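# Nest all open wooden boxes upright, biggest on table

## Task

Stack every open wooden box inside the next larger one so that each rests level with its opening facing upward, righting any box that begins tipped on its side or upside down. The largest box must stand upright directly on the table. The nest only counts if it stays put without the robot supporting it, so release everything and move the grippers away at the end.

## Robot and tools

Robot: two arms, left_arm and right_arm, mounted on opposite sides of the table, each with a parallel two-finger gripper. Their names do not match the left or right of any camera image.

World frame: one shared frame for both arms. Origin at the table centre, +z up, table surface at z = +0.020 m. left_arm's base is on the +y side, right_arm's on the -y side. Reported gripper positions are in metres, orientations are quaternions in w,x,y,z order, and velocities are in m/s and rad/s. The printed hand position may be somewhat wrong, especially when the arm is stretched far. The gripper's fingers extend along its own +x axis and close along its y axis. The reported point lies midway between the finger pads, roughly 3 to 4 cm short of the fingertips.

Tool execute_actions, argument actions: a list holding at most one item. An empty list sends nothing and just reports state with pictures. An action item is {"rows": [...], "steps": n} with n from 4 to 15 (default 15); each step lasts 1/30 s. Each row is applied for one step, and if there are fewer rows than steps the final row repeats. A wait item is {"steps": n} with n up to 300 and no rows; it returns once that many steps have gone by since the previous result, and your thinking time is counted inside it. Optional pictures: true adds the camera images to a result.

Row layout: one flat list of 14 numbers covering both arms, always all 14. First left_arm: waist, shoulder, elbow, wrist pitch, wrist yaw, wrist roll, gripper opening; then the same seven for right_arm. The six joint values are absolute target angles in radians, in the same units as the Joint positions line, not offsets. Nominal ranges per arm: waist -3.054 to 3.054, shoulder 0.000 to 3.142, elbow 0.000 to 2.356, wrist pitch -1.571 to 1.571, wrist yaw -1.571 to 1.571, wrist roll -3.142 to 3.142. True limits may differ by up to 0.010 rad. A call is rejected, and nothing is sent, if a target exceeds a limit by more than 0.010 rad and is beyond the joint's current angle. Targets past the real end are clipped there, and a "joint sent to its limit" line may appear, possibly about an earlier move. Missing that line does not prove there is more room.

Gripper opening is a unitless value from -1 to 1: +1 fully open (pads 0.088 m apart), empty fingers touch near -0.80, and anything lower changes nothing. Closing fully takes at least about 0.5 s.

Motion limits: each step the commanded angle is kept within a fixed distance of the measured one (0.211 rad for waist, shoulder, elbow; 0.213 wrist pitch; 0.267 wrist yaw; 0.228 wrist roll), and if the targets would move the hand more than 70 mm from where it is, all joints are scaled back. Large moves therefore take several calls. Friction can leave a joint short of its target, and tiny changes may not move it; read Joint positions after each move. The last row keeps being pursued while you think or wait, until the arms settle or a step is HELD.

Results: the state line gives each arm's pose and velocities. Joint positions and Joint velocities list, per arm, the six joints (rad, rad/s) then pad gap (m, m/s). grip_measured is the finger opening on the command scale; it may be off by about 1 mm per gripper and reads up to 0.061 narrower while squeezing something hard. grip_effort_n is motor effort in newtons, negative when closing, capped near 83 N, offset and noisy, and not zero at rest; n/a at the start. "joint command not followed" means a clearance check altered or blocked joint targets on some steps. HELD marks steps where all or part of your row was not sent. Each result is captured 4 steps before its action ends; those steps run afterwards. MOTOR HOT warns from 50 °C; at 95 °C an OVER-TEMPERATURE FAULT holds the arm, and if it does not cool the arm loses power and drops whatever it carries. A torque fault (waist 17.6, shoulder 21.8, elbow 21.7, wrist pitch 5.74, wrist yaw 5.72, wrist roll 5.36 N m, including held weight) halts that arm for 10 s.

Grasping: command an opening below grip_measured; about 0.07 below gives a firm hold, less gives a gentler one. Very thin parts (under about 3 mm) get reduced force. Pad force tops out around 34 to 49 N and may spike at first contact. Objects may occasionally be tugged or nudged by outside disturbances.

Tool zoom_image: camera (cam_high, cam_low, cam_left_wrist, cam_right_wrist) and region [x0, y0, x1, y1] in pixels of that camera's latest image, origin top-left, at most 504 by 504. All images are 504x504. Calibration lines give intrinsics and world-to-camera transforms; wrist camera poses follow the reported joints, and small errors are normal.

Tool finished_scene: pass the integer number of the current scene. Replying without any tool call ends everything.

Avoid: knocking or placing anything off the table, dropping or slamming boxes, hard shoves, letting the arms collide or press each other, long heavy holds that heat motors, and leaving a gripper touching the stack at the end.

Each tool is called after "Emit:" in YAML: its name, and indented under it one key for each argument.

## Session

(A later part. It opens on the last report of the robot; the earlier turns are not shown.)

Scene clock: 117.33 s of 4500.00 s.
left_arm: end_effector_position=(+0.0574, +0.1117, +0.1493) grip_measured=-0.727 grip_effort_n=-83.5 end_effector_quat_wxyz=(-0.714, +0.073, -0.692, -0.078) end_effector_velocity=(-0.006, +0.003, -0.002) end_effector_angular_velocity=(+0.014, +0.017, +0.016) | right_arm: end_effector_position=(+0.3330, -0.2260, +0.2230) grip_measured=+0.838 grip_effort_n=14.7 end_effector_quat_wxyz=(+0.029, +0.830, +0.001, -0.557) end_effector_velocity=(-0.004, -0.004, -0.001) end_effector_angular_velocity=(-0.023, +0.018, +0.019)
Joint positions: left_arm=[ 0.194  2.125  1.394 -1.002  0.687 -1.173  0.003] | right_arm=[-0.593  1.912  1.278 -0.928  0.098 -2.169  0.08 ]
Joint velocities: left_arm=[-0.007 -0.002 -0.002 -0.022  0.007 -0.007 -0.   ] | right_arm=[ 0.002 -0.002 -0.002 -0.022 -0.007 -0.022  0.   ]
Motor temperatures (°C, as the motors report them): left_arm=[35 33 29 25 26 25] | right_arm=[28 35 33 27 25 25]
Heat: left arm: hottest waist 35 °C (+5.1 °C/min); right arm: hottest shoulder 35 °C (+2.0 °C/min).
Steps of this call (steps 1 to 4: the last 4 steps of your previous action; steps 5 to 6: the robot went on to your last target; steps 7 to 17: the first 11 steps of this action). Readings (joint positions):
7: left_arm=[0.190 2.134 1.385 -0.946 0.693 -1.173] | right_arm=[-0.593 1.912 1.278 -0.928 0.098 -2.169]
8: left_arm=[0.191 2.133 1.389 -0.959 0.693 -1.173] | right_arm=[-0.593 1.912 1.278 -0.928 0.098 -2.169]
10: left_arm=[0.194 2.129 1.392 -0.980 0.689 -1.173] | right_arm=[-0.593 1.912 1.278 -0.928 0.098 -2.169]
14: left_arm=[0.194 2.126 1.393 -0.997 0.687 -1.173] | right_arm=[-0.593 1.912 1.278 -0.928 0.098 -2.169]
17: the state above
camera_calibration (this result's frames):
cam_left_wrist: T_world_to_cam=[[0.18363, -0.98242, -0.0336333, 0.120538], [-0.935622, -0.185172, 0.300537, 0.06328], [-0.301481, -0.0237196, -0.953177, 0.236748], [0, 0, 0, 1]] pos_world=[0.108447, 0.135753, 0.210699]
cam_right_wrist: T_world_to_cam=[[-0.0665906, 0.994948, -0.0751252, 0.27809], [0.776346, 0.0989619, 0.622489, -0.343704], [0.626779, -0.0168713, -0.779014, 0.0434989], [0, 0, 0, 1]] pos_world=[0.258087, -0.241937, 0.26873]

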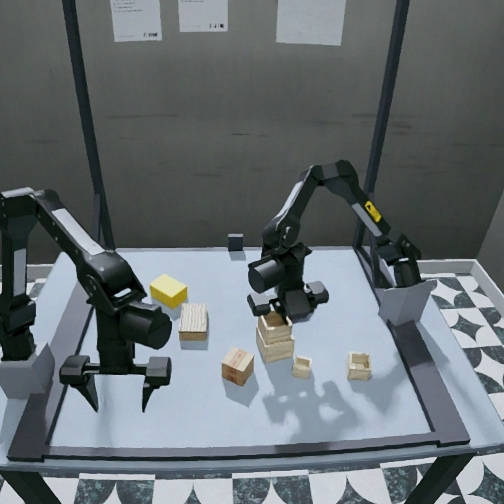

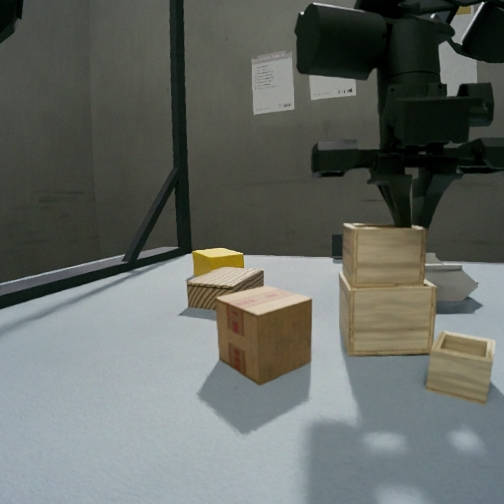

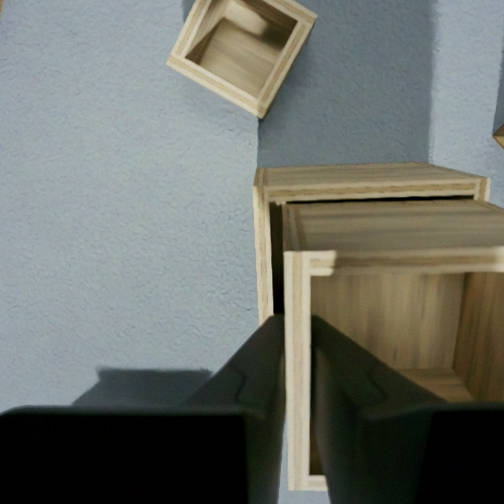

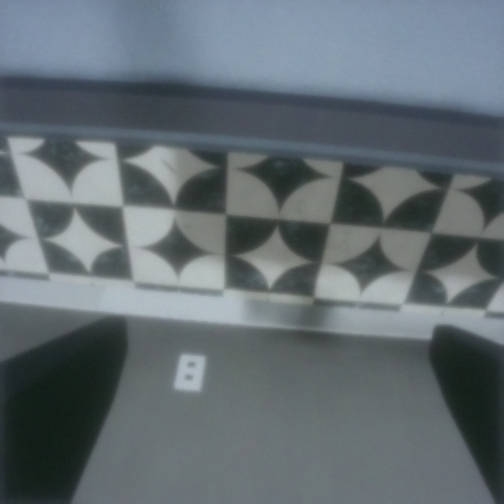

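Emit:
execute_actions:
  actions:
    - {"rows":[[0.155,2.135,1.39,-1.0,0.69,-1.173,-1,-0.593,1.912,1.278,-0.928,0.098,-2.169,0.84],[0.155,2.14,1.385,-0.995,0.69,-1.173,-1,-0.593,1.912,1.278,-0.928,0.098,-2.169,0.84],[0.155,2.145,1.38,-0.99,0.69,-1.173,-1,-0.593,1.912,1.278,-0.928,0.098,-2.169,0.84],[0.155,2.15,1.375,-0.985,0.69,-1.173,-1,-0.593,1.912,1.278,-0.928,0.098,-2.169,0.84],[0.155,2.152,1.37,-0.98,0.69,-1.173,-1,-0.593,1.912,1.278,-0.928,0.098,-2.169,0.84],[0.155,2.154,1.365,-0.975,0.69,-1.173,-1,-0.593,1.912,1.278,-0.928,0.098,-2.169,0.84],[0.155,2.155,1.36,-0.97,0.69,-1.173,-1,-0.593,1.912,1.278,-0.928,0.098,-2.169,0.84]],"steps":15}
  pictures: true

Emit:
zoom_image:
  camera: "cam_left_wrist"
  region: [200,100,504,360]

Scene clock: 117.97 s of 4500.00 s.
left_arm: end_effector_position=(+0.0595, +0.1112, +0.1460) grip_measured=-0.727 grip_effort_n=-83.5 end_effector_quat_wxyz=(-0.716, +0.072, -0.691, -0.072) end_effector_velocity=(+0.001, +0.002, -0.007) end_effector_angular_velocity=(-0.004, +0.005, -0.018) | right_arm: end_effector_position=(+0.3330, -0.2260, +0.2230) grip_measured=+0.838 grip_effort_n=15.1 end_effector_quat_wxyz=(+0.029, +0.830, +0.001, -0.557) end_effector_velocity=(-0.002, +0.000, -0.001) end_effector_angular_velocity=(-0.011, +0.011, +0.022)
Joint positions: left_arm=[ 0.191  2.126  1.382 -0.973  0.686 -1.174  0.003] | right_arm=[-0.593  1.912  1.278 -0.928  0.098 -2.169  0.08 ]
Joint velocities: left_arm=[-0.007  0.002 -0.027  0.037  0.007  0.007 -0.   ] | right_arm=[ 0.002  0.002  0.002 -0.007 -0.007 -0.022 -0.   ]
Motor temperatures (°C, as the motors report them): left_arm=[35 33 29 25 26 25] | right_arm=[28 35 33 27 25 25]
Heat: left arm: hottest waist 35 °C (+5.0 °C/min); right arm: hottest shoulder 35 °C (+2.0 °C/min).
Steps of this call (steps 1 to 4: the last 4 steps of your previous action; steps 5 to 8: the robot went on to your last target; steps 9 to 19: the first 11 steps of this action). Readings (joint positions):
9: left_arm=[0.194 2.124 1.395 -1.005 0.686 -1.173] | right_arm=[-0.593 1.912 1.278 -0.928 0.098 -2.169]
10: left_arm=[0.193 2.124 1.395 -1.005 0.685 -1.173] | right_arm=[-0.593 1.912 1.278 -0.928 0.098 -2.169]
12: left_arm=[0.192 2.124 1.395 -0.998 0.685 -1.174] | right_arm=[-0.593 1.912 1.278 -0.928 0.098 -2.169]
16: left_arm=[0.190 2.125 1.387 -0.980 0.685 -1.174] | right_arm=[-0.593 1.912 1.278 -0.928 0.098 -2.169]
19: the state above
camera_calibration (this result's frames):
cam_left_wrist: T_world_to_cam=[[0.17244, -0.98468, -0.0258724, 0.119274], [-0.939477, -0.172305, 0.296131, 0.0656197], [-0.296052, -0.0267584, -0.954797, 0.234395], [0, 0, 0, 1]] pos_world=[0.110474, 0.135025, 0.207453]
cam_right_wrist: T_world_to_cam=[[-0.0665906, 0.994948, -0.0751252, 0.27809], [0.776346, 0.0989619, 0.622489, -0.343704], [0.626779, -0.0168713, -0.779014, 0.0434989], [0, 0, 0, 1]] pos_world=[0.258087, -0.241937, 0.26873]

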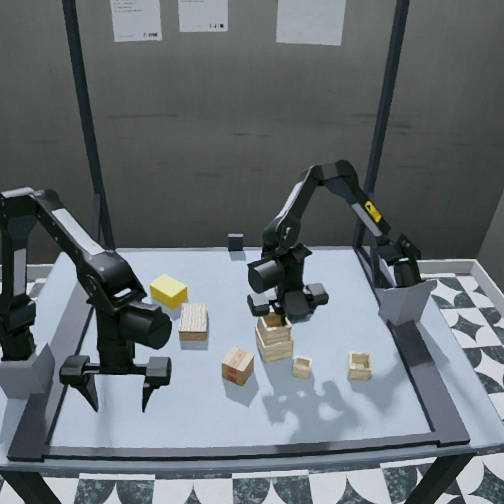

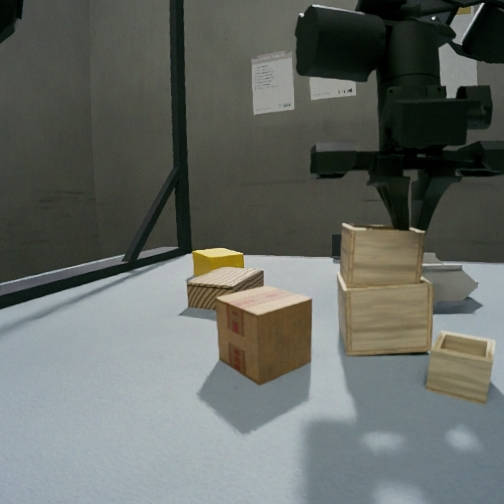

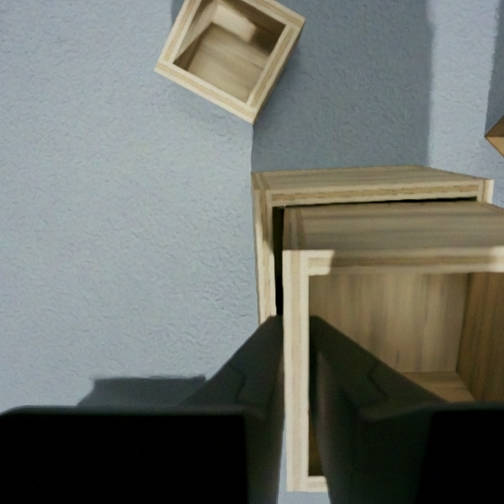

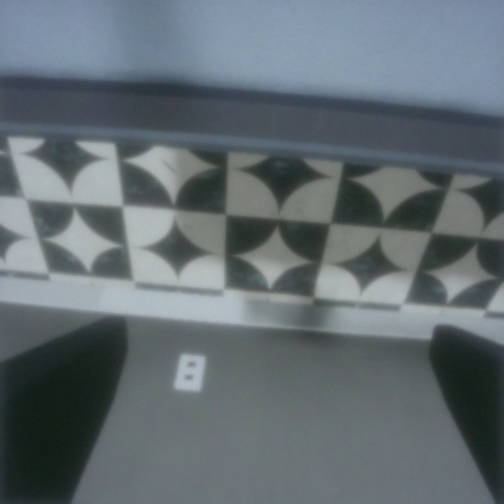

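Region (200, 100, 504, 360) of cam_left_wrist's 504x504 image, scaled by 1.658, with more detail than that image has; it fills the top 431 rows of this view, and the rest is white.

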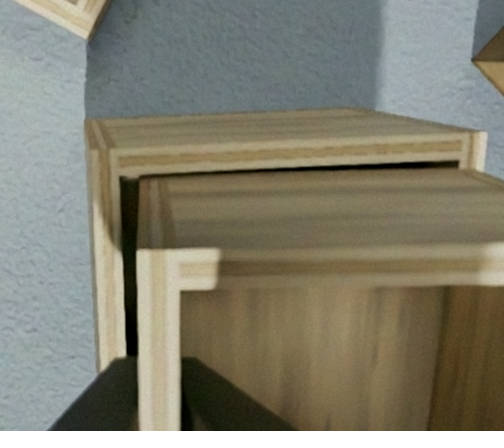

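Emit:
execute_actions:
  actions:
    - {"rows":[[0.125,2.11,1.395,-1.01,0.69,-1.235,-1,-0.593,1.912,1.278,-0.928,0.098,-2.169,0.84]],"steps":15}
  pictures: true

Emit:
zoom_image:
  camera: "cam_left_wrist"
  region: [200,100,504,360]

Scene clock: 118.57 s of 4500.00 s.
left_arm: end_effector_position=(+0.0497, +0.1067, +0.1484) grip_measured=-0.727 grip_effort_n=-83.5 end_effector_quat_wxyz=(-0.717, +0.082, -0.686, -0.090) end_effector_velocity=(-0.003, -0.002, +0.004) end_effector_angular_velocity=(-0.002, -0.011, -0.002) | right_arm: end_effector_position=(+0.3330, -0.2260, +0.2230) grip_measured=+0.838 grip_effort_n=14.7 end_effector_quat_wxyz=(+0.029, +0.830, +0.001, -0.557) end_effector_velocity=(-0.002, -0.003, -0.002) end_effector_angular_velocity=(-0.014, +0.013, +0.016)
Joint positions: left_arm=[ 0.17   2.109  1.4   -1.     0.677 -1.235  0.003] | right_arm=[-0.593  1.912  1.278 -0.928  0.098 -2.169  0.08 ]
Joint velocities: left_arm=[-0.002 -0.012  0.007 -0.007 -0.007 -0.007 -0.   ] | right_arm=[-0.002 -0.002 -0.007 -0.007 -0.007 -0.022  0.   ]
Motor temperatures (°C, as the motors report them): left_arm=[34 32 29 25 26 25] | right_arm=[28 35 33 27 25 25]
Heat: left arm: hottest waist 34 °C (+4.0 °C/min); right arm: hottest shoulder 35 °C (+2.0 °C/min).
Steps of this call (steps 1 to 4: the last 4 steps of your previous action; steps 5 to 7: the robot went on to your last target; steps 8 to 18: the first 11 steps of this action). Readings (joint positions):
8: left_arm=[0.190 2.125 1.381 -0.969 0.688 -1.181] | right_arm=[-0.593 1.912 1.278 -0.928 0.098 -2.169]
9: left_arm=[0.188 2.124 1.385 -0.977 0.688 -1.194] | right_arm=[-0.593 1.912 1.278 -0.928 0.098 -2.169]
11: left_arm=[0.181 2.119 1.391 -0.987 0.682 -1.215] | right_arm=[-0.593 1.912 1.278 -0.928 0.098 -2.169]
15: left_arm=[0.171 2.111 1.398 -0.997 0.677 -1.231] | right_arm=[-0.593 1.912 1.278 -0.928 0.098 -2.169]
18: the state above
camera_calibration (this result's frames):
cam_left_wrist: T_world_to_cam=[[0.212249, -0.976588, -0.0350082, 0.115078], [-0.933684, -0.213237, 0.287687, 0.0602692], [-0.288416, -0.0283746, -0.957085, 0.233874], [0, 0, 0, 1]] pos_world=[0.0993003, 0.131872, 0.210527]
cam_right_wrist: T_world_to_cam=[[-0.0665906, 0.994948, -0.0751252, 0.27809], [0.776346, 0.0989619, 0.622489, -0.343704], [0.626779, -0.0168713, -0.779014, 0.0434989], [0, 0, 0, 1]] pos_world=[0.258087, -0.241937, 0.26873]

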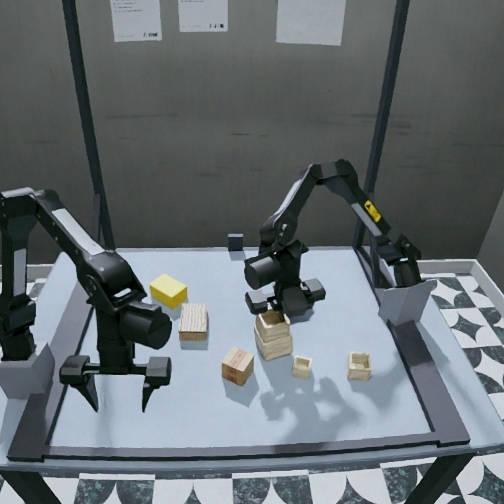

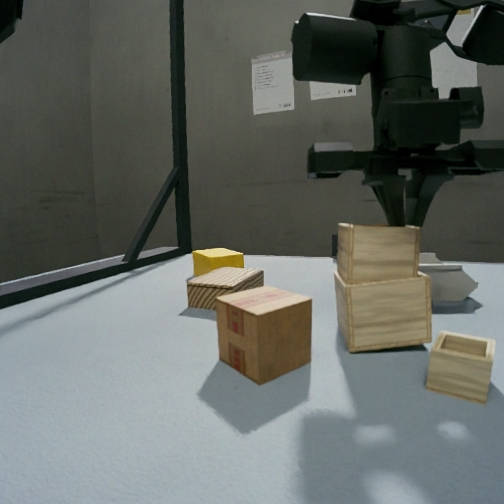

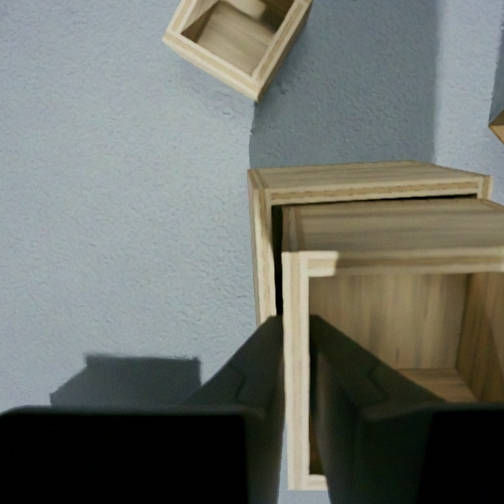

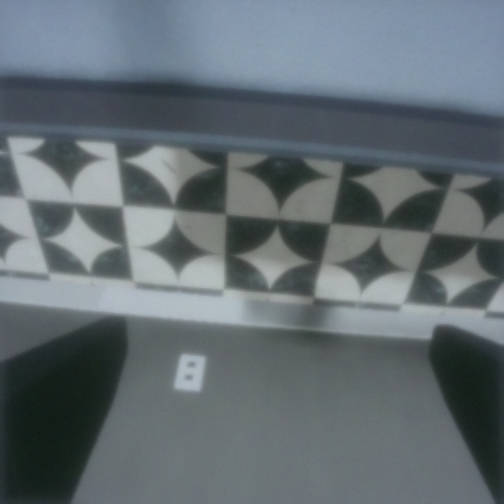

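Region (200, 100, 504, 360) of cam_left_wrist's 504x504 image, scaled by 1.658, with more detail than that image has; it fills the top 431 rows of this view, and the rest is white.

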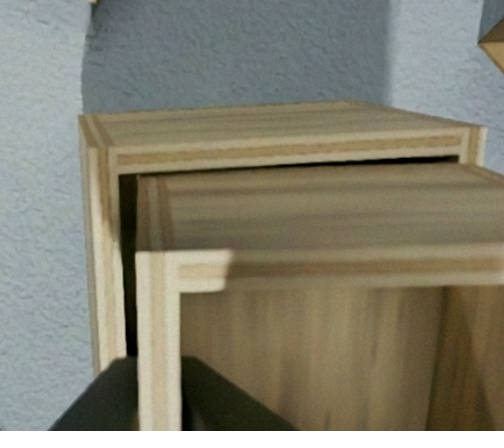

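Emit:
execute_actions:
  actions:
    - {"rows":[[0.17,2.11,1.40,-1.0,0.68,-1.235,-0.66,-0.593,1.912,1.278,-0.928,0.098,-2.169,0.84]],"steps":15}
  pictures: true

Scene clock: 119.07 s of 4500.00 s.
left_arm: end_effector_position=(+0.0511, +0.1069, +0.1502) grip_measured=-0.679 grip_effort_n=10.9 end_effector_quat_wxyz=(-0.717, +0.086, -0.686, -0.091) end_effector_velocity=(-0.008, +0.003, -0.005) end_effector_angular_velocity=(+0.039, -0.005, -0.001) | right_arm: end_effector_position=(+0.3330, -0.2260, +0.2230) grip_measured=+0.838 grip_effort_n=15.1 end_effector_quat_wxyz=(+0.029, +0.830, +0.001, -0.557) end_effector_velocity=(-0.001, -0.002, -0.000) end_effector_angular_velocity=(-0.004, +0.010, +0.004)
Joint positions: left_arm=[ 0.176  2.109  1.401 -1.001  0.677 -1.238  0.006] | right_arm=[-0.593  1.912  1.278 -0.928  0.098 -2.169  0.08 ]
Joint velocities: left_arm=[-0.027 -0.007 -0.002 -0.022 -0.022 -0.007  0.005] | right_arm=[-0.002 -0.002 -0.002 -0.007 -0.007 -0.007  0.   ]
Motor temperatures (°C, as the motors report them): left_arm=[34 32 29 25 26 25] | right_arm=[28 35 33 27 25 25]
Heat: left arm: hottest waist 34 °C (+4.1 °C/min); right arm: hottest shoulder 35 °C (+2.0 °C/min).
Steps of this call (steps 1 to 4: the last 4 steps of your previous action; steps 5 to 15: the first 11 steps of this action). Readings (joint positions):
5: left_arm=[0.170 2.109 1.400 -1.001 0.677 -1.238] | right_arm=[-0.593 1.912 1.278 -0.928 0.098 -2.169]
6: left_arm=[0.173 2.109 1.401 -1.001 0.677 -1.238] | right_arm=[-0.593 1.912 1.278 -0.928 0.098 -2.169]
8: left_arm=[0.177 2.109 1.401 -1.001 0.677 -1.238] | right_arm=[-0.593 1.912 1.278 -0.928 0.098 -2.169]
12: left_arm=[0.177 2.109 1.401 -1.001 0.677 -1.238] | right_arm=[-0.593 1.912 1.278 -0.928 0.098 -2.169]
15: the state above
camera_calibration (this result's frames):
cam_left_wrist: T_world_to_cam=[[0.21918, -0.975192, -0.0309966, 0.113929], [-0.932444, -0.218713, 0.287599, 0.0616452], [-0.287243, -0.0341332, -0.957249, 0.236554], [0, 0, 0, 1]] pos_world=[0.100458, 0.13266, 0.212244]
cam_right_wrist: T_world_to_cam=[[-0.0665906, 0.994948, -0.0751252, 0.27809], [0.776346, 0.0989619, 0.622489, -0.343704], [0.626779, -0.0168713, -0.779014, 0.0434989], [0, 0, 0, 1]] pos_world=[0.258087, -0.241937, 0.26873]

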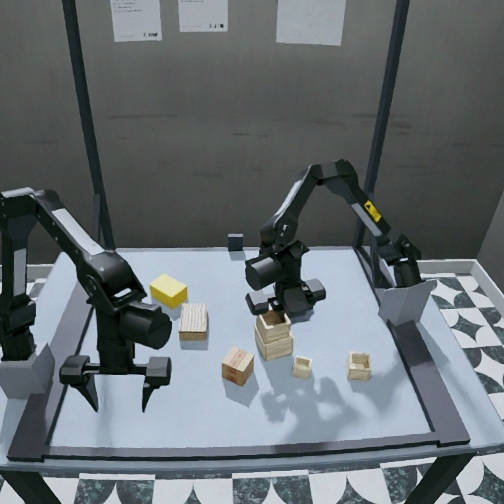

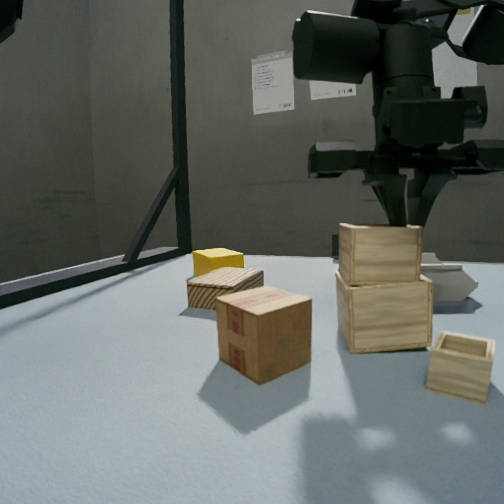

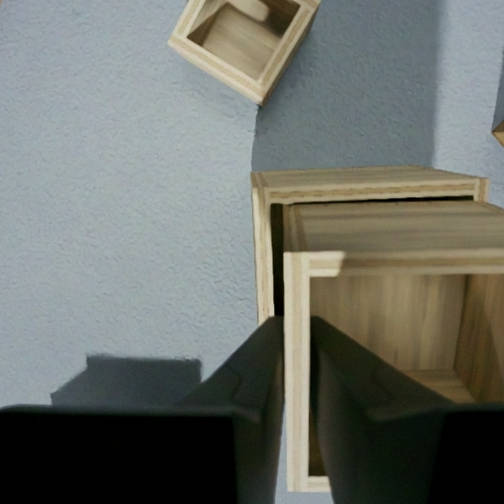

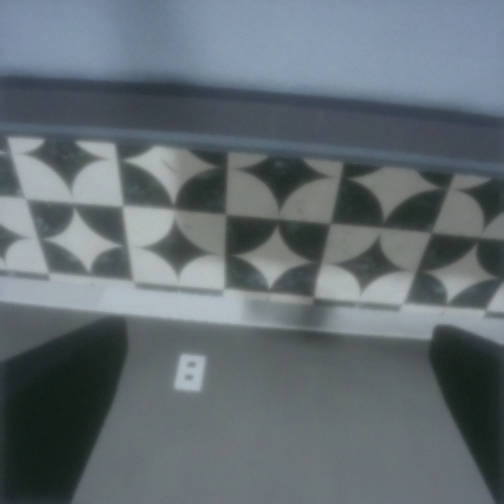

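Emit:
execute_actions:
  actions:
    - {"rows":[[0.17,2.11,1.40,-1.0,0.68,-1.235,-0.4,-0.593,1.912,1.278,-0.928,0.098,-2.169,0.84]],"steps":15}
  pictures: true

Scene clock: 119.57 s of 4500.00 s.
left_arm: end_effector_position=(+0.0495, +0.1065, +0.1487) grip_measured=-0.418 grip_effort_n=15.1 end_effector_quat_wxyz=(-0.717, +0.083, -0.686, -0.091) end_effector_velocity=(-0.003, +0.001, -0.000) end_effector_angular_velocity=(+0.010, -0.003, -0.011) | right_arm: end_effector_position=(+0.3330, -0.2260, +0.2230) grip_measured=+0.838 grip_effort_n=14.7 end_effector_quat_wxyz=(+0.029, +0.830, +0.001, -0.557) end_effector_velocity=(-0.003, -0.005, -0.001) end_effector_angular_velocity=(-0.020, +0.005, -0.011)
Joint positions: left_arm=[ 0.17   2.109  1.401 -1.001  0.677 -1.238  0.019] | right_arm=[-0.593  1.912  1.278 -0.928  0.098 -2.169  0.08 ]
Joint velocities: left_arm=[-0.007 -0.007 -0.002 -0.007 -0.007  0.007  0.006] | right_arm=[ 0.002 -0.002 -0.002 -0.022  0.007  0.007 -0.   ]
Motor temperatures (°C, as the motors report them): left_arm=[34 32 29 25 26 25] | right_arm=[28 35 33 27 25 25]
Heat: left arm: hottest waist 34 °C (+4.0 °C/min); right arm: hottest shoulder 35 °C (+2.0 °C/min).
Steps of this call (steps 1 to 4: the last 4 steps of your previous action; steps 5 to 15: the first 11 steps of this action). Readings (joint positions):
5: left_arm=[0.172 2.109 1.401 -1.001 0.677 -1.238] | right_arm=[-0.593 1.912 1.278 -0.928 0.098 -2.169]
6: left_arm=[0.171 2.109 1.401 -1.001 0.677 -1.238] | right_arm=[-0.593 1.912 1.278 -0.928 0.098 -2.169]
8: left_arm=[0.170 2.109 1.401 -1.001 0.677 -1.238] | right_arm=[-0.593 1.912 1.278 -0.928 0.098 -2.169]
12: left_arm=[0.170 2.109 1.401 -1.001 0.677 -1.238] | right_arm=[-0.593 1.912 1.278 -0.928 0.098 -2.169]
15: the state above
camera_calibration (this result's frames):
cam_left_wrist: T_world_to_cam=[[0.214708, -0.97605, -0.0350391, 0.114759], [-0.933014, -0.215584, 0.288113, 0.0600941], [-0.288766, -0.0291683, -0.956955, 0.234147], [0, 0, 0, 1]] pos_world=[0.0990428, 0.131795, 0.210775]
cam_right_wrist: T_world_to_cam=[[-0.0665906, 0.994948, -0.0751252, 0.27809], [0.776346, 0.0989619, 0.622489, -0.343704], [0.626779, -0.0168713, -0.779014, 0.0434989], [0, 0, 0, 1]] pos_world=[0.258087, -0.241937, 0.26873]

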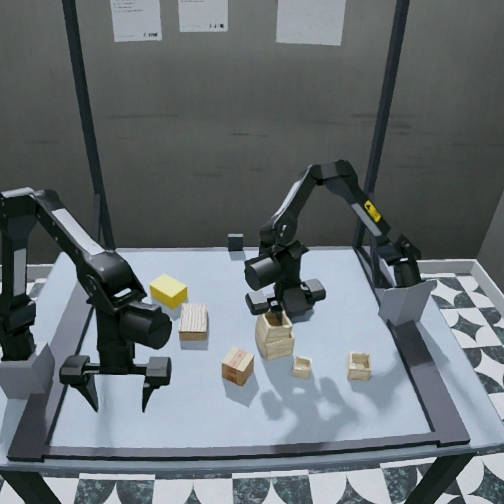

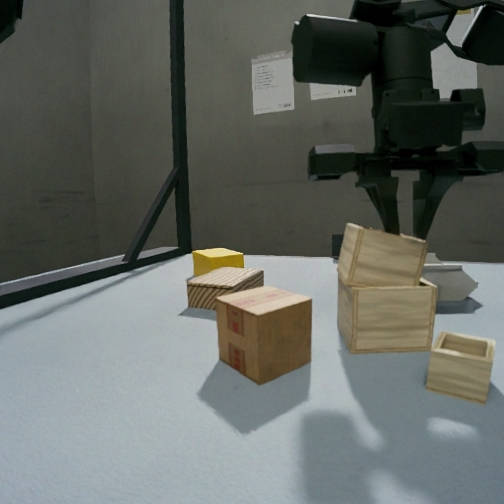

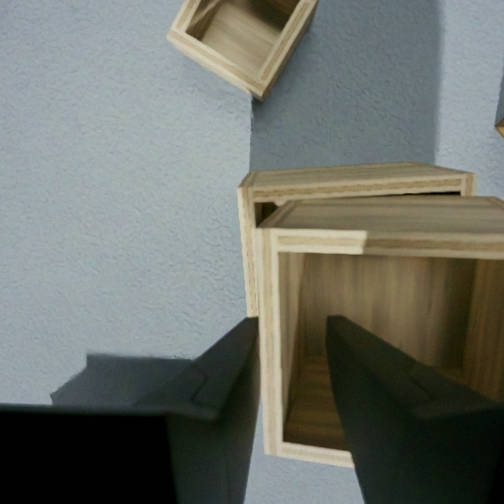

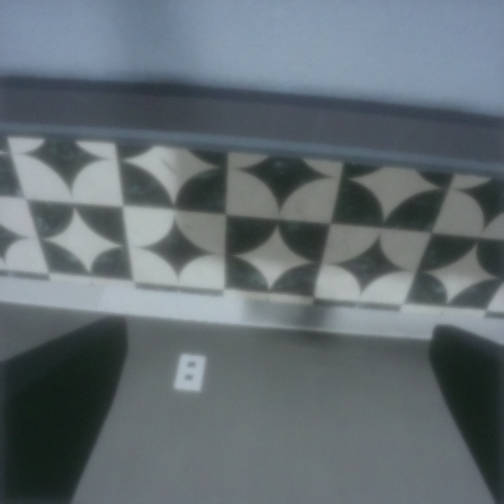

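Emit:
execute_actions:
  actions:
    - {"rows":[[0.16,2.11,1.40,-1.0,0.68,-1.235,-1,-0.593,1.912,1.278,-0.928,0.098,-2.169,0.84]],"steps":15}

Emit:
execute_actions:
  actions:
    - {"rows":[[0.16,2.08,1.385,-1.005,0.68,-1.235,-1,-0.593,1.912,1.278,-0.928,0.098,-2.169,0.84]],"steps":15}
  pictures: true

Emit:
zoom_image:
  camera: "cam_left_wrist"
  region: [200,100,504,360]

Scene clock: 120.20 s of 4500.00 s.
left_arm: end_effector_position=(+0.0507, +0.1045, +0.1532) grip_measured=-0.712 grip_effort_n=-83.5 end_effector_quat_wxyz=(-0.718, +0.088, -0.685, -0.085) end_effector_velocity=(-0.000, -0.001, +0.001) end_effector_angular_velocity=(-0.002, -0.011, -0.002) | right_arm: end_effector_position=(+0.3330, -0.2260, +0.2230) grip_measured=+0.838 grip_effort_n=15.1 end_effector_quat_wxyz=(+0.029, +0.830, +0.001, -0.557) end_effector_velocity=(-0.001, -0.000, +0.001) end_effector_angular_velocity=(-0.000, +0.008, +0.005)
Joint positions: left_arm=[ 0.178  2.103  1.405 -1.     0.679 -1.238  0.004] | right_arm=[-0.593  1.912  1.278 -0.928  0.098 -2.169  0.08 ]
Joint velocities: left_arm=[-0.002 -0.007 -0.002  0.007 -0.007 -0.007 -0.   ] | right_arm=[-0.002 -0.002  0.002 -0.007 -0.007 -0.007  0.   ]
Motor temperatures (°C, as the motors report them): left_arm=[34 32 29 25 26 25] | right_arm=[28 35 33 27 25 25]
Heat: left arm: hottest waist 34 °C (+3.0 °C/min); right arm: hottest shoulder 35 °C (+2.0 °C/min).
Steps of this call (steps 1 to 4: the last 4 steps of your previous action; steps 5 to 8: the robot went on to your last target; steps 9 to 19: the first 11 steps of this action). Readings (joint positions):
9: left_arm=[0.169 2.109 1.401 -1.001 0.677 -1.238] | right_arm=[-0.593 1.912 1.278 -0.928 0.098 -2.169]
10: left_arm=[0.168 2.109 1.401 -1.001 0.677 -1.238] | right_arm=[-0.593 1.912 1.278 -0.928 0.098 -2.169]
12: left_arm=[0.168 2.109 1.401 -1.001 0.677 -1.238] | right_arm=[-0.593 1.912 1.278 -0.928 0.098 -2.169]
16: left_arm=[0.179 2.103 1.405 -1.000 0.679 -1.238] | right_arm=[-0.593 1.912 1.278 -0.928 0.098 -2.169]
19: the state above

Scene clock: 120.70 s of 4500.00 s.
left_arm: end_effector_position=(+0.0475, +0.1046, +0.1549) grip_measured=-0.712 grip_effort_n=-83.5 end_effector_quat_wxyz=(-0.719, +0.087, -0.685, -0.081) end_effector_velocity=(-0.004, +0.006, +0.000) end_effector_angular_velocity=(+0.020, +0.004, +0.006) | right_arm: end_effector_position=(+0.3330, -0.2260, +0.2230) grip_measured=+0.838 grip_effort_n=15.6 end_effector_quat_wxyz=(+0.029, +0.830, +0.001, -0.557) end_effector_velocity=(-0.003, -0.001, -0.001) end_effector_angular_velocity=(+0.003, +0.023, +0.006)
Joint positions: left_arm=[ 0.176  2.088  1.398 -0.999  0.679 -1.238  0.004] | right_arm=[-0.593  1.912  1.278 -0.928  0.098 -2.169  0.08 ]
Joint velocities: left_arm=[-0.002 -0.012 -0.012 -0.022 -0.007  0.007  0.   ] | right_arm=[-0.002 -0.002 -0.002 -0.007 -0.022 -0.007  0.   ]
Motor temperatures (°C, as the motors report them): left_arm=[34 32 29 25 26 25] | right_arm=[28 35 33 27 25 25]
Heat: left arm: hottest waist 34 °C (+3.0 °C/min); right arm: hottest shoulder 35 °C (+2.0 °C/min).
Steps of this call (steps 1 to 4: the last 4 steps of your previous action; steps 5 to 15: the first 11 steps of this action). Readings (joint positions):
5: left_arm=[0.178 2.101 1.405 -1.000 0.679 -1.238] | right_arm=[-0.593 1.912 1.278 -0.928 0.098 -2.169]
6: left_arm=[0.178 2.099 1.404 -1.000 0.679 -1.238] | right_arm=[-0.593 1.912 1.278 -0.928 0.098 -2.169]
8: left_arm=[0.178 2.095 1.402 -0.999 0.679 -1.238] | right_arm=[-0.593 1.912 1.278 -0.928 0.098 -2.169]
12: left_arm=[0.176 2.090 1.399 -0.999 0.679 -1.238] | right_arm=[-0.593 1.912 1.278 -0.928 0.098 -2.169]
15: the state above
camera_calibration (this result's frames):
cam_left_wrist: T_world_to_cam=[[0.20679, -0.97824, -0.0168745, 0.111386], [-0.937133, -0.202997, 0.283856, 0.0555363], [-0.281104, -0.042885, -0.958719, 0.24073], [0, 0, 0, 1]] pos_world=[0.0966817, 0.130559, 0.216908]
cam_right_wrist: T_world_to_cam=[[-0.0665906, 0.994948, -0.0751252, 0.27809], [0.776346, 0.0989619, 0.622489, -0.343704], [0.626779, -0.0168713, -0.779014, 0.0434989], [0, 0, 0, 1]] pos_world=[0.258087, -0.241937, 0.26873]

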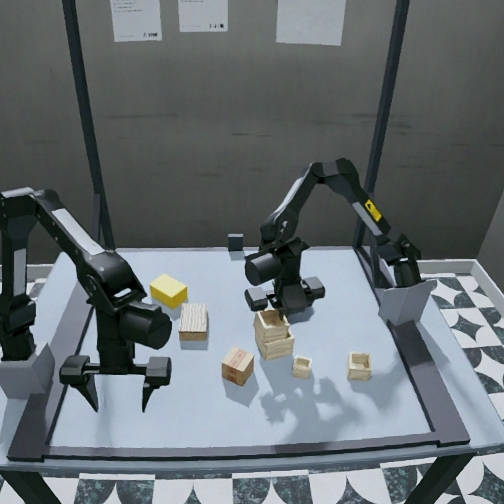

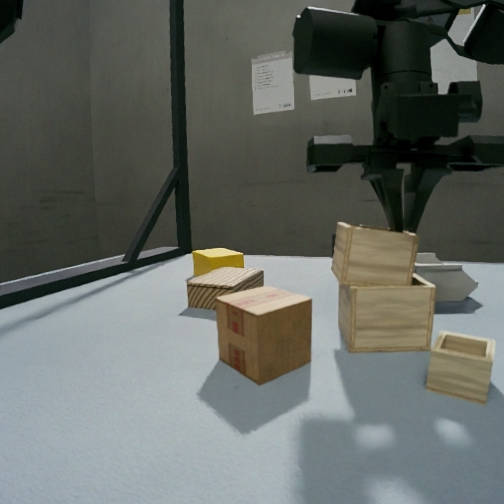

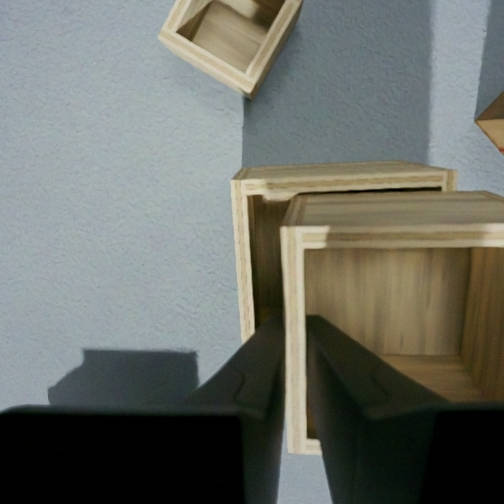

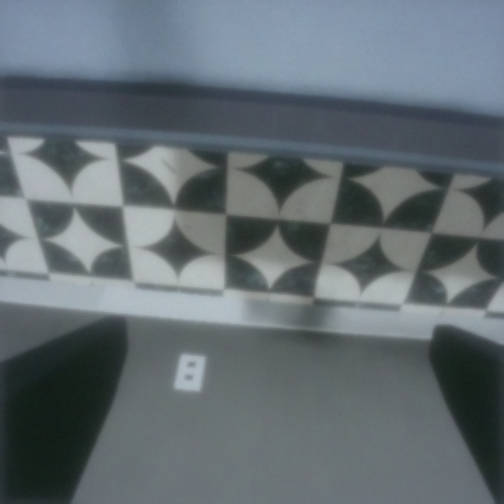

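Region (200, 100, 504, 360) of cam_left_wrist's 504x504 image, scaled by 1.658, with more detail than that image has; it fills the top 431 rows of this view, and the rest is white.

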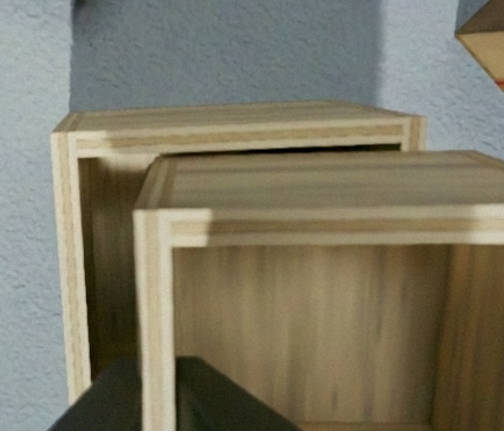

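Emit:
execute_actions:
  actions:
    - {"rows":[[0.16,2.065,1.36,-1.005,0.68,-1.235,-1,-0.593,1.912,1.278,-0.928,0.098,-2.169,0.84]],"steps":15}
  pictures: true

Emit:
zoom_image:
  camera: "cam_left_wrist"
  region: [200,100,504,360]

Scene clock: 121.20 s of 4500.00 s.
left_arm: end_effector_position=(+0.0443, +0.1099, +0.1543) grip_measured=-0.712 grip_effort_n=-83.5 end_effector_quat_wxyz=(-0.718, +0.086, -0.685, -0.085) end_effector_velocity=(-0.003, +0.004, +0.000) end_effector_angular_velocity=(+0.009, -0.003, +0.025) | right_arm: end_effector_position=(+0.3330, -0.2260, +0.2230) grip_measured=+0.838 grip_effort_n=15.1 end_effector_quat_wxyz=(+0.029, +0.830, +0.001, -0.557) end_effector_velocity=(-0.000, -0.003, +0.000) end_effector_angular_velocity=(-0.003, +0.010, -0.001)
Joint positions: left_arm=[ 0.175  2.072  1.373 -0.999  0.679 -1.238  0.004] | right_arm=[-0.593  1.912  1.278 -0.928  0.098 -2.169  0.08 ]
Joint velocities: left_arm=[-0.002 -0.012 -0.012 -0.007 -0.007 -0.022 -0.   ] | right_arm=[-0.007 -0.002 -0.002 -0.007 -0.007 -0.007 -0.   ]
Motor temperatures (°C, as the motors report them): left_arm=[34 32 29 25 26 25] | right_arm=[28 35 33 27 25 25]
Heat: left arm: hottest waist 34 °C (+3.0 °C/min); right arm: hottest shoulder 35 °C (+2.0 °C/min).
Steps of this call (steps 1 to 4: the last 4 steps of your previous action; steps 5 to 15: the first 11 steps of this action). Readings (joint positions):
5: left_arm=[0.176 2.086 1.395 -0.998 0.679 -1.238] | right_arm=[-0.593 1.912 1.278 -0.928 0.098 -2.169]
6: left_arm=[0.176 2.083 1.390 -0.998 0.679 -1.238] | right_arm=[-0.593 1.912 1.278 -0.928 0.098 -2.169]
8: left_arm=[0.175 2.078 1.381 -0.999 0.679 -1.238] | right_arm=[-0.593 1.912 1.278 -0.928 0.098 -2.169]
12: left_arm=[0.175 2.074 1.375 -0.999 0.679 -1.238] | right_arm=[-0.593 1.912 1.278 -0.928 0.098 -2.169]
15: the state above
camera_calibration (this result's frames):
cam_left_wrist: T_world_to_cam=[[0.211849, -0.977032, -0.0229777, 0.117797], [-0.935017, -0.209468, 0.286124, 0.0540251], [-0.284365, -0.0391305, -0.957917, 0.239134], [0, 0, 0, 1]] pos_world=[0.0935607, 0.135765, 0.216319]
cam_right_wrist: T_world_to_cam=[[-0.0665906, 0.994948, -0.0751252, 0.27809], [0.776346, 0.0989619, 0.622489, -0.343704], [0.626779, -0.0168713, -0.779014, 0.0434989], [0, 0, 0, 1]] pos_world=[0.258087, -0.241937, 0.26873]

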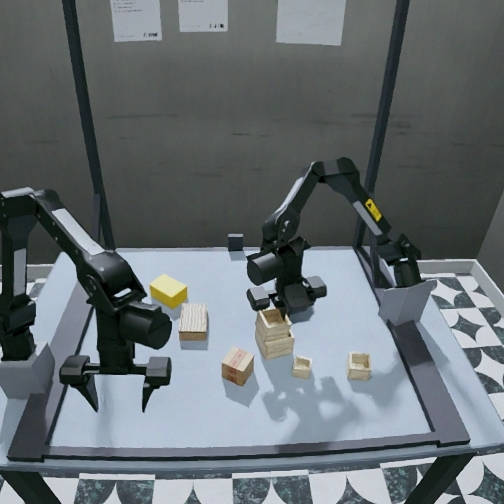

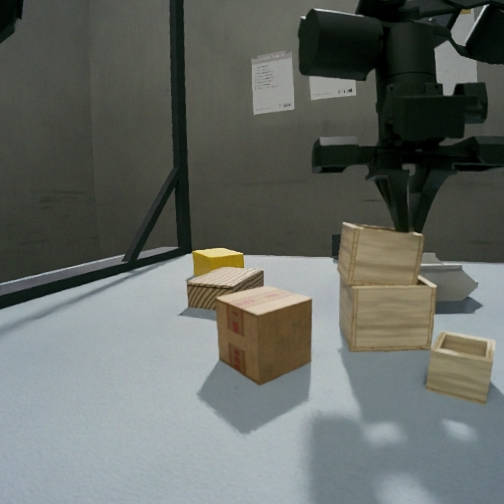

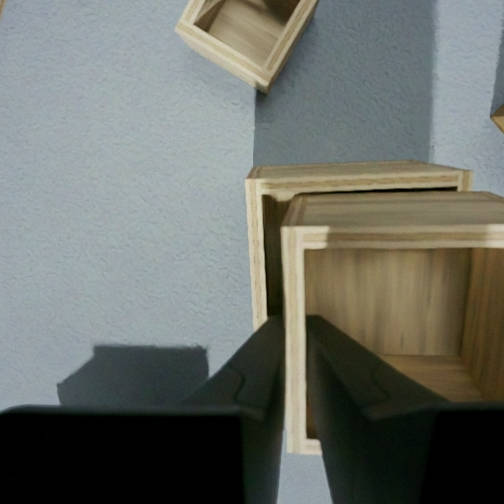

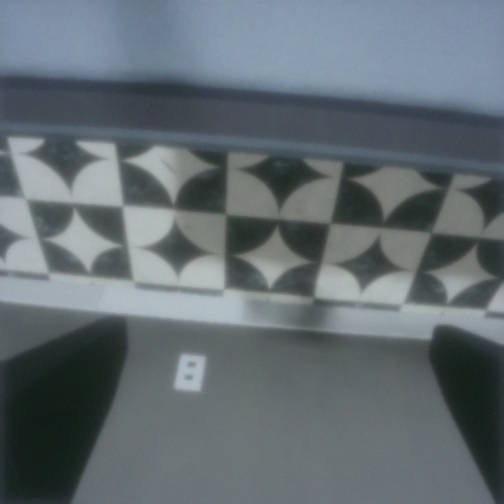

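Region (200, 100, 504, 360) of cam_left_wrist's 504x504 image, scaled by 1.658, with more detail than that image has; it fills the top 431 rows of this view, and the rest is white.

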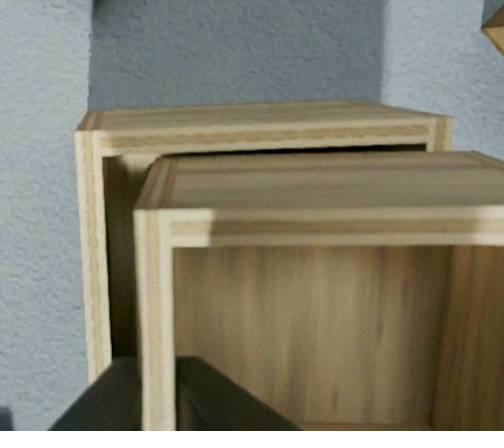

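Emit:
execute_actions:
  actions:
    - {"rows":[[0.155,2.055,1.345,-1.0,0.68,-1.235,-1,-0.593,1.912,1.278,-0.928,0.098,-2.169,0.84]],"steps":15}
  pictures: true

Emit:
zoom_image:
  camera: "cam_left_wrist"
  region: [200,100,504,360]

Scene clock: 121.70 s of 4500.00 s.
left_arm: end_effector_position=(+0.0417, +0.1125, +0.1534) grip_measured=-0.712 grip_effort_n=-83.5 end_effector_quat_wxyz=(-0.718, +0.085, -0.686, -0.086) end_effector_velocity=(-0.001, +0.005, -0.002) end_effector_angular_velocity=(+0.016, +0.002, +0.017) | right_arm: end_effector_position=(+0.3330, -0.2260, +0.2230) grip_measured=+0.838 grip_effort_n=15.6 end_effector_quat_wxyz=(+0.029, +0.830, +0.001, -0.557) end_effector_velocity=(-0.003, -0.001, -0.001) end_effector_angular_velocity=(+0.003, +0.023, +0.006)
Joint positions: left_arm=[ 0.172  2.062  1.358 -0.996  0.679 -1.238  0.004] | right_arm=[-0.593  1.912  1.278 -0.928  0.098 -2.169  0.08 ]
Joint velocities: left_arm=[-0.002 -0.002 -0.012 -0.007 -0.007 -0.007  0.   ] | right_arm=[-0.002 -0.002 -0.002 -0.007 -0.022 -0.007 -0.   ]
Motor temperatures (°C, as the motors report them): left_arm=[34 32 29 25 26 25] | right_arm=[28 35 33 27 25 25]
Heat: left arm: hottest waist 34 °C (+3.0 °C/min); right arm: hottest shoulder 35 °C (+2.0 °C/min).
Steps of this call (steps 1 to 4: the last 4 steps of your previous action; steps 5 to 15: the first 11 steps of this action). Readings (joint positions):
5: left_arm=[0.175 2.071 1.371 -0.999 0.679 -1.238] | right_arm=[-0.593 1.912 1.278 -0.928 0.098 -2.169]
6: left_arm=[0.175 2.069 1.368 -0.998 0.679 -1.238] | right_arm=[-0.593 1.912 1.278 -0.928 0.098 -2.169]
8: left_arm=[0.173 2.066 1.363 -0.998 0.679 -1.238] | right_arm=[-0.593 1.912 1.278 -0.928 0.098 -2.169]
12: left_arm=[0.172 2.062 1.359 -0.997 0.679 -1.238] | right_arm=[-0.593 1.912 1.278 -0.928 0.098 -2.169]
15: the state above
camera_calibration (this result's frames):
cam_left_wrist: T_world_to_cam=[[0.210825, -0.977169, -0.0263293, 0.121489], [-0.934792, -0.209412, 0.286897, 0.0522775], [-0.285861, -0.0358725, -0.9576, 0.237329], [0, 0, 0, 1]] pos_world=[0.0910989, 0.138176, 0.215467]
cam_right_wrist: T_world_to_cam=[[-0.0665906, 0.994948, -0.0751252, 0.27809], [0.776346, 0.0989619, 0.622489, -0.343704], [0.626779, -0.0168713, -0.779014, 0.0434989], [0, 0, 0, 1]] pos_world=[0.258087, -0.241937, 0.26873]

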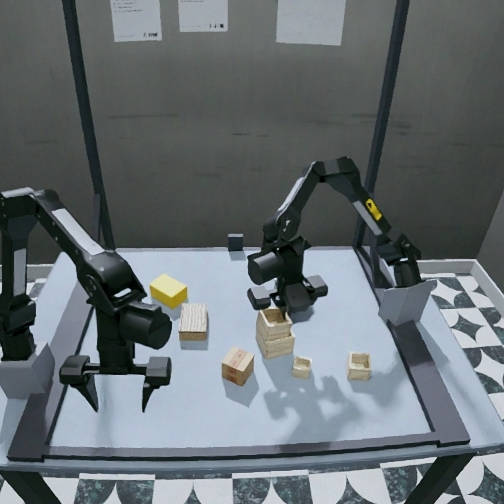

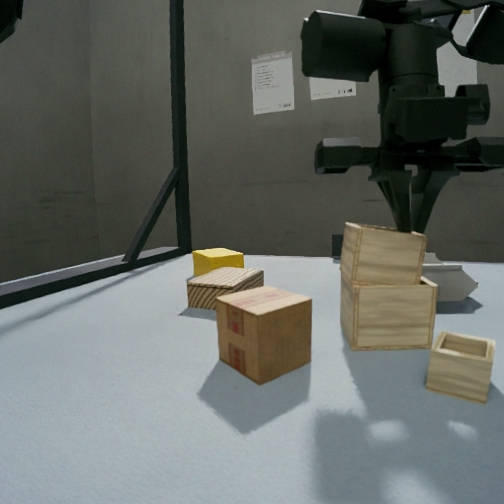

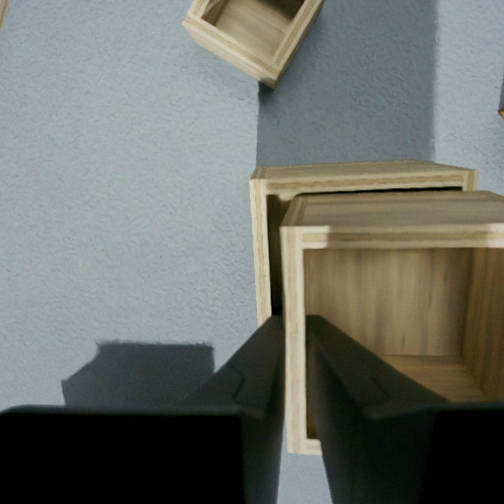

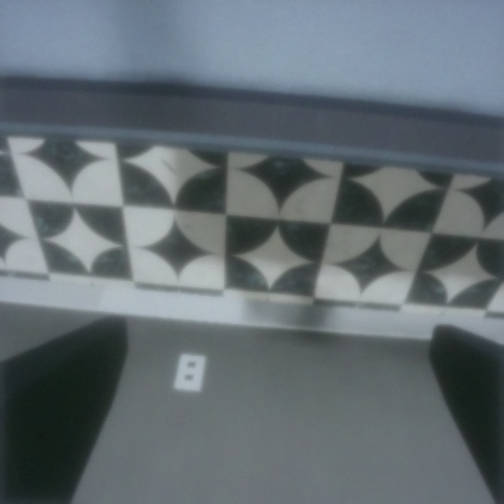

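Region (200, 100, 504, 360) of cam_left_wrist's 504x504 image, scaled by 1.658, with more detail than that image has; it fills the top 431 rows of this view, and the rest is white.

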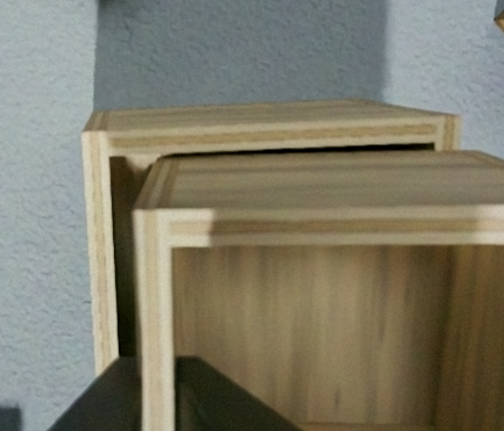

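Emit:
execute_actions:
  actions:
    - {"rows":[[0.17,2.06,1.355,-1.0,0.68,-1.235,-0.6,-0.593,1.912,1.278,-0.928,0.098,-2.169,0.84]],"steps":15}
  pictures: true

Scene clock: 122.20 s of 4500.00 s.
left_arm: end_effector_position=(+0.0407, +0.1128, +0.1528) grip_measured=-0.625 grip_effort_n=15.6 end_effector_quat_wxyz=(-0.717, +0.083, -0.686, -0.087) end_effector_velocity=(-0.005, +0.001, -0.004) end_effector_angular_velocity=(+0.019, +0.001, -0.000) | right_arm: end_effector_position=(+0.3330, -0.2260, +0.2230) grip_measured=+0.838 grip_effort_n=15.1 end_effector_quat_wxyz=(+0.029, +0.830, +0.001, -0.557) end_effector_velocity=(-0.004, -0.004, -0.001) end_effector_angular_velocity=(-0.018, +0.018, +0.005)
Joint positions: left_arm=[ 0.17   2.061  1.358 -0.999  0.679 -1.238  0.008] | right_arm=[-0.593  1.912  1.278 -0.928  0.098 -2.169  0.08 ]
Joint velocities: left_arm=[-0.017 -0.002 -0.002 -0.007 -0.007 -0.007  0.008] | right_arm=[ 0.002 -0.002 -0.002 -0.022 -0.007 -0.007 -0.   ]
Motor temperatures (°C, as the motors report them): left_arm=[34 32 29 25 26 25] | right_arm=[28 35 33 27 25 25]
Heat: left arm: hottest waist 34 °C (+3.0 °C/min); right arm: hottest shoulder 35 °C (+2.0 °C/min).
Steps of this call (steps 1 to 4: the last 4 steps of your previous action; steps 5 to 15: the first 11 steps of this action). Readings (joint positions):
5: left_arm=[0.172 2.061 1.358 -0.996 0.679 -1.238] | right_arm=[-0.593 1.912 1.278 -0.928 0.098 -2.169]
6: left_arm=[0.173 2.061 1.358 -0.996 0.679 -1.238] | right_arm=[-0.593 1.912 1.278 -0.928 0.098 -2.169]
8: left_arm=[0.174 2.061 1.358 -0.996 0.679 -1.238] | right_arm=[-0.593 1.912 1.278 -0.928 0.098 -2.169]
12: left_arm=[0.173 2.061 1.358 -0.998 0.679 -1.238] | right_arm=[-0.593 1.912 1.278 -0.928 0.098 -2.169]
15: the state above
camera_calibration (this result's frames):
cam_left_wrist: T_world_to_cam=[[0.210317, -0.977182, -0.0296956, 0.12247], [-0.934436, -0.209861, 0.287729, 0.0514871], [-0.287396, -0.0327657, -0.957251, 0.236119], [0, 0, 0, 1]] pos_world=[0.0902134, 0.138218, 0.214848]
cam_right_wrist: T_world_to_cam=[[-0.0665906, 0.994948, -0.0751252, 0.27809], [0.776346, 0.0989619, 0.622489, -0.343704], [0.626779, -0.0168713, -0.779014, 0.0434989], [0, 0, 0, 1]] pos_world=[0.258087, -0.241937, 0.26873]

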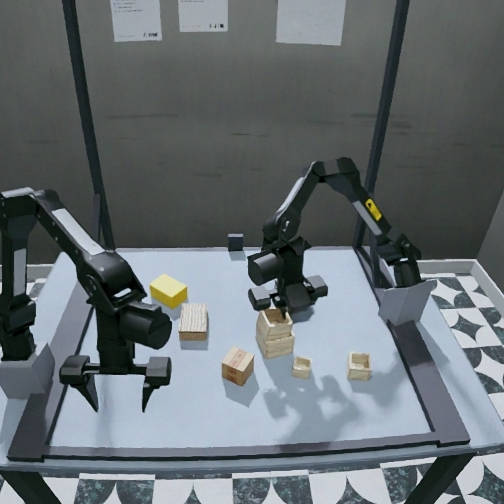

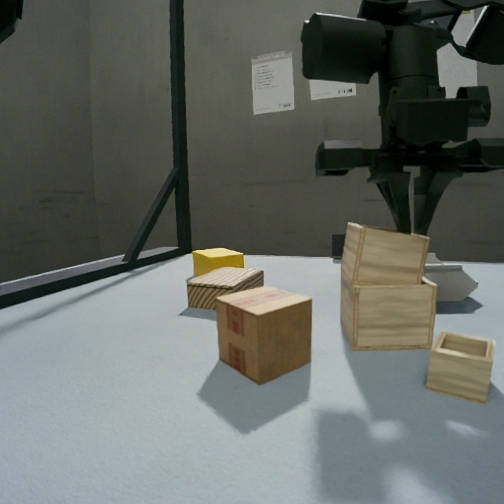

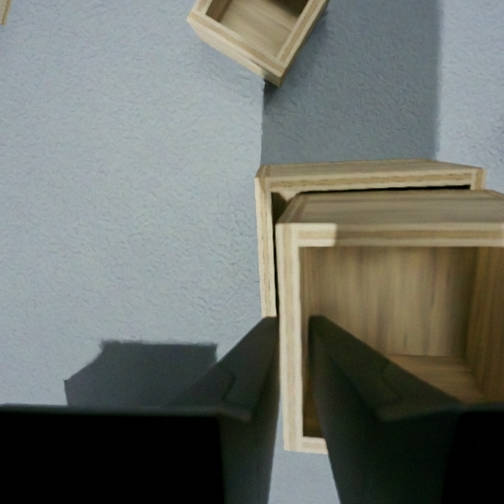

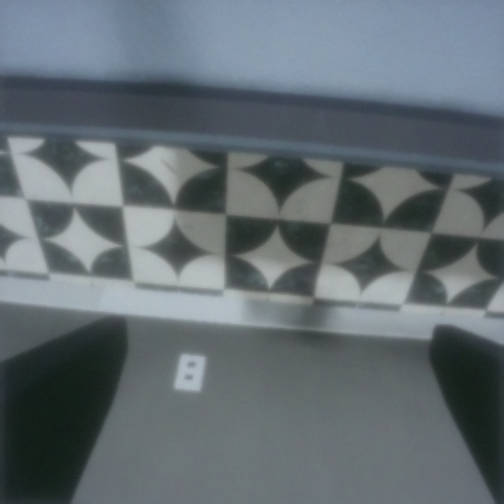

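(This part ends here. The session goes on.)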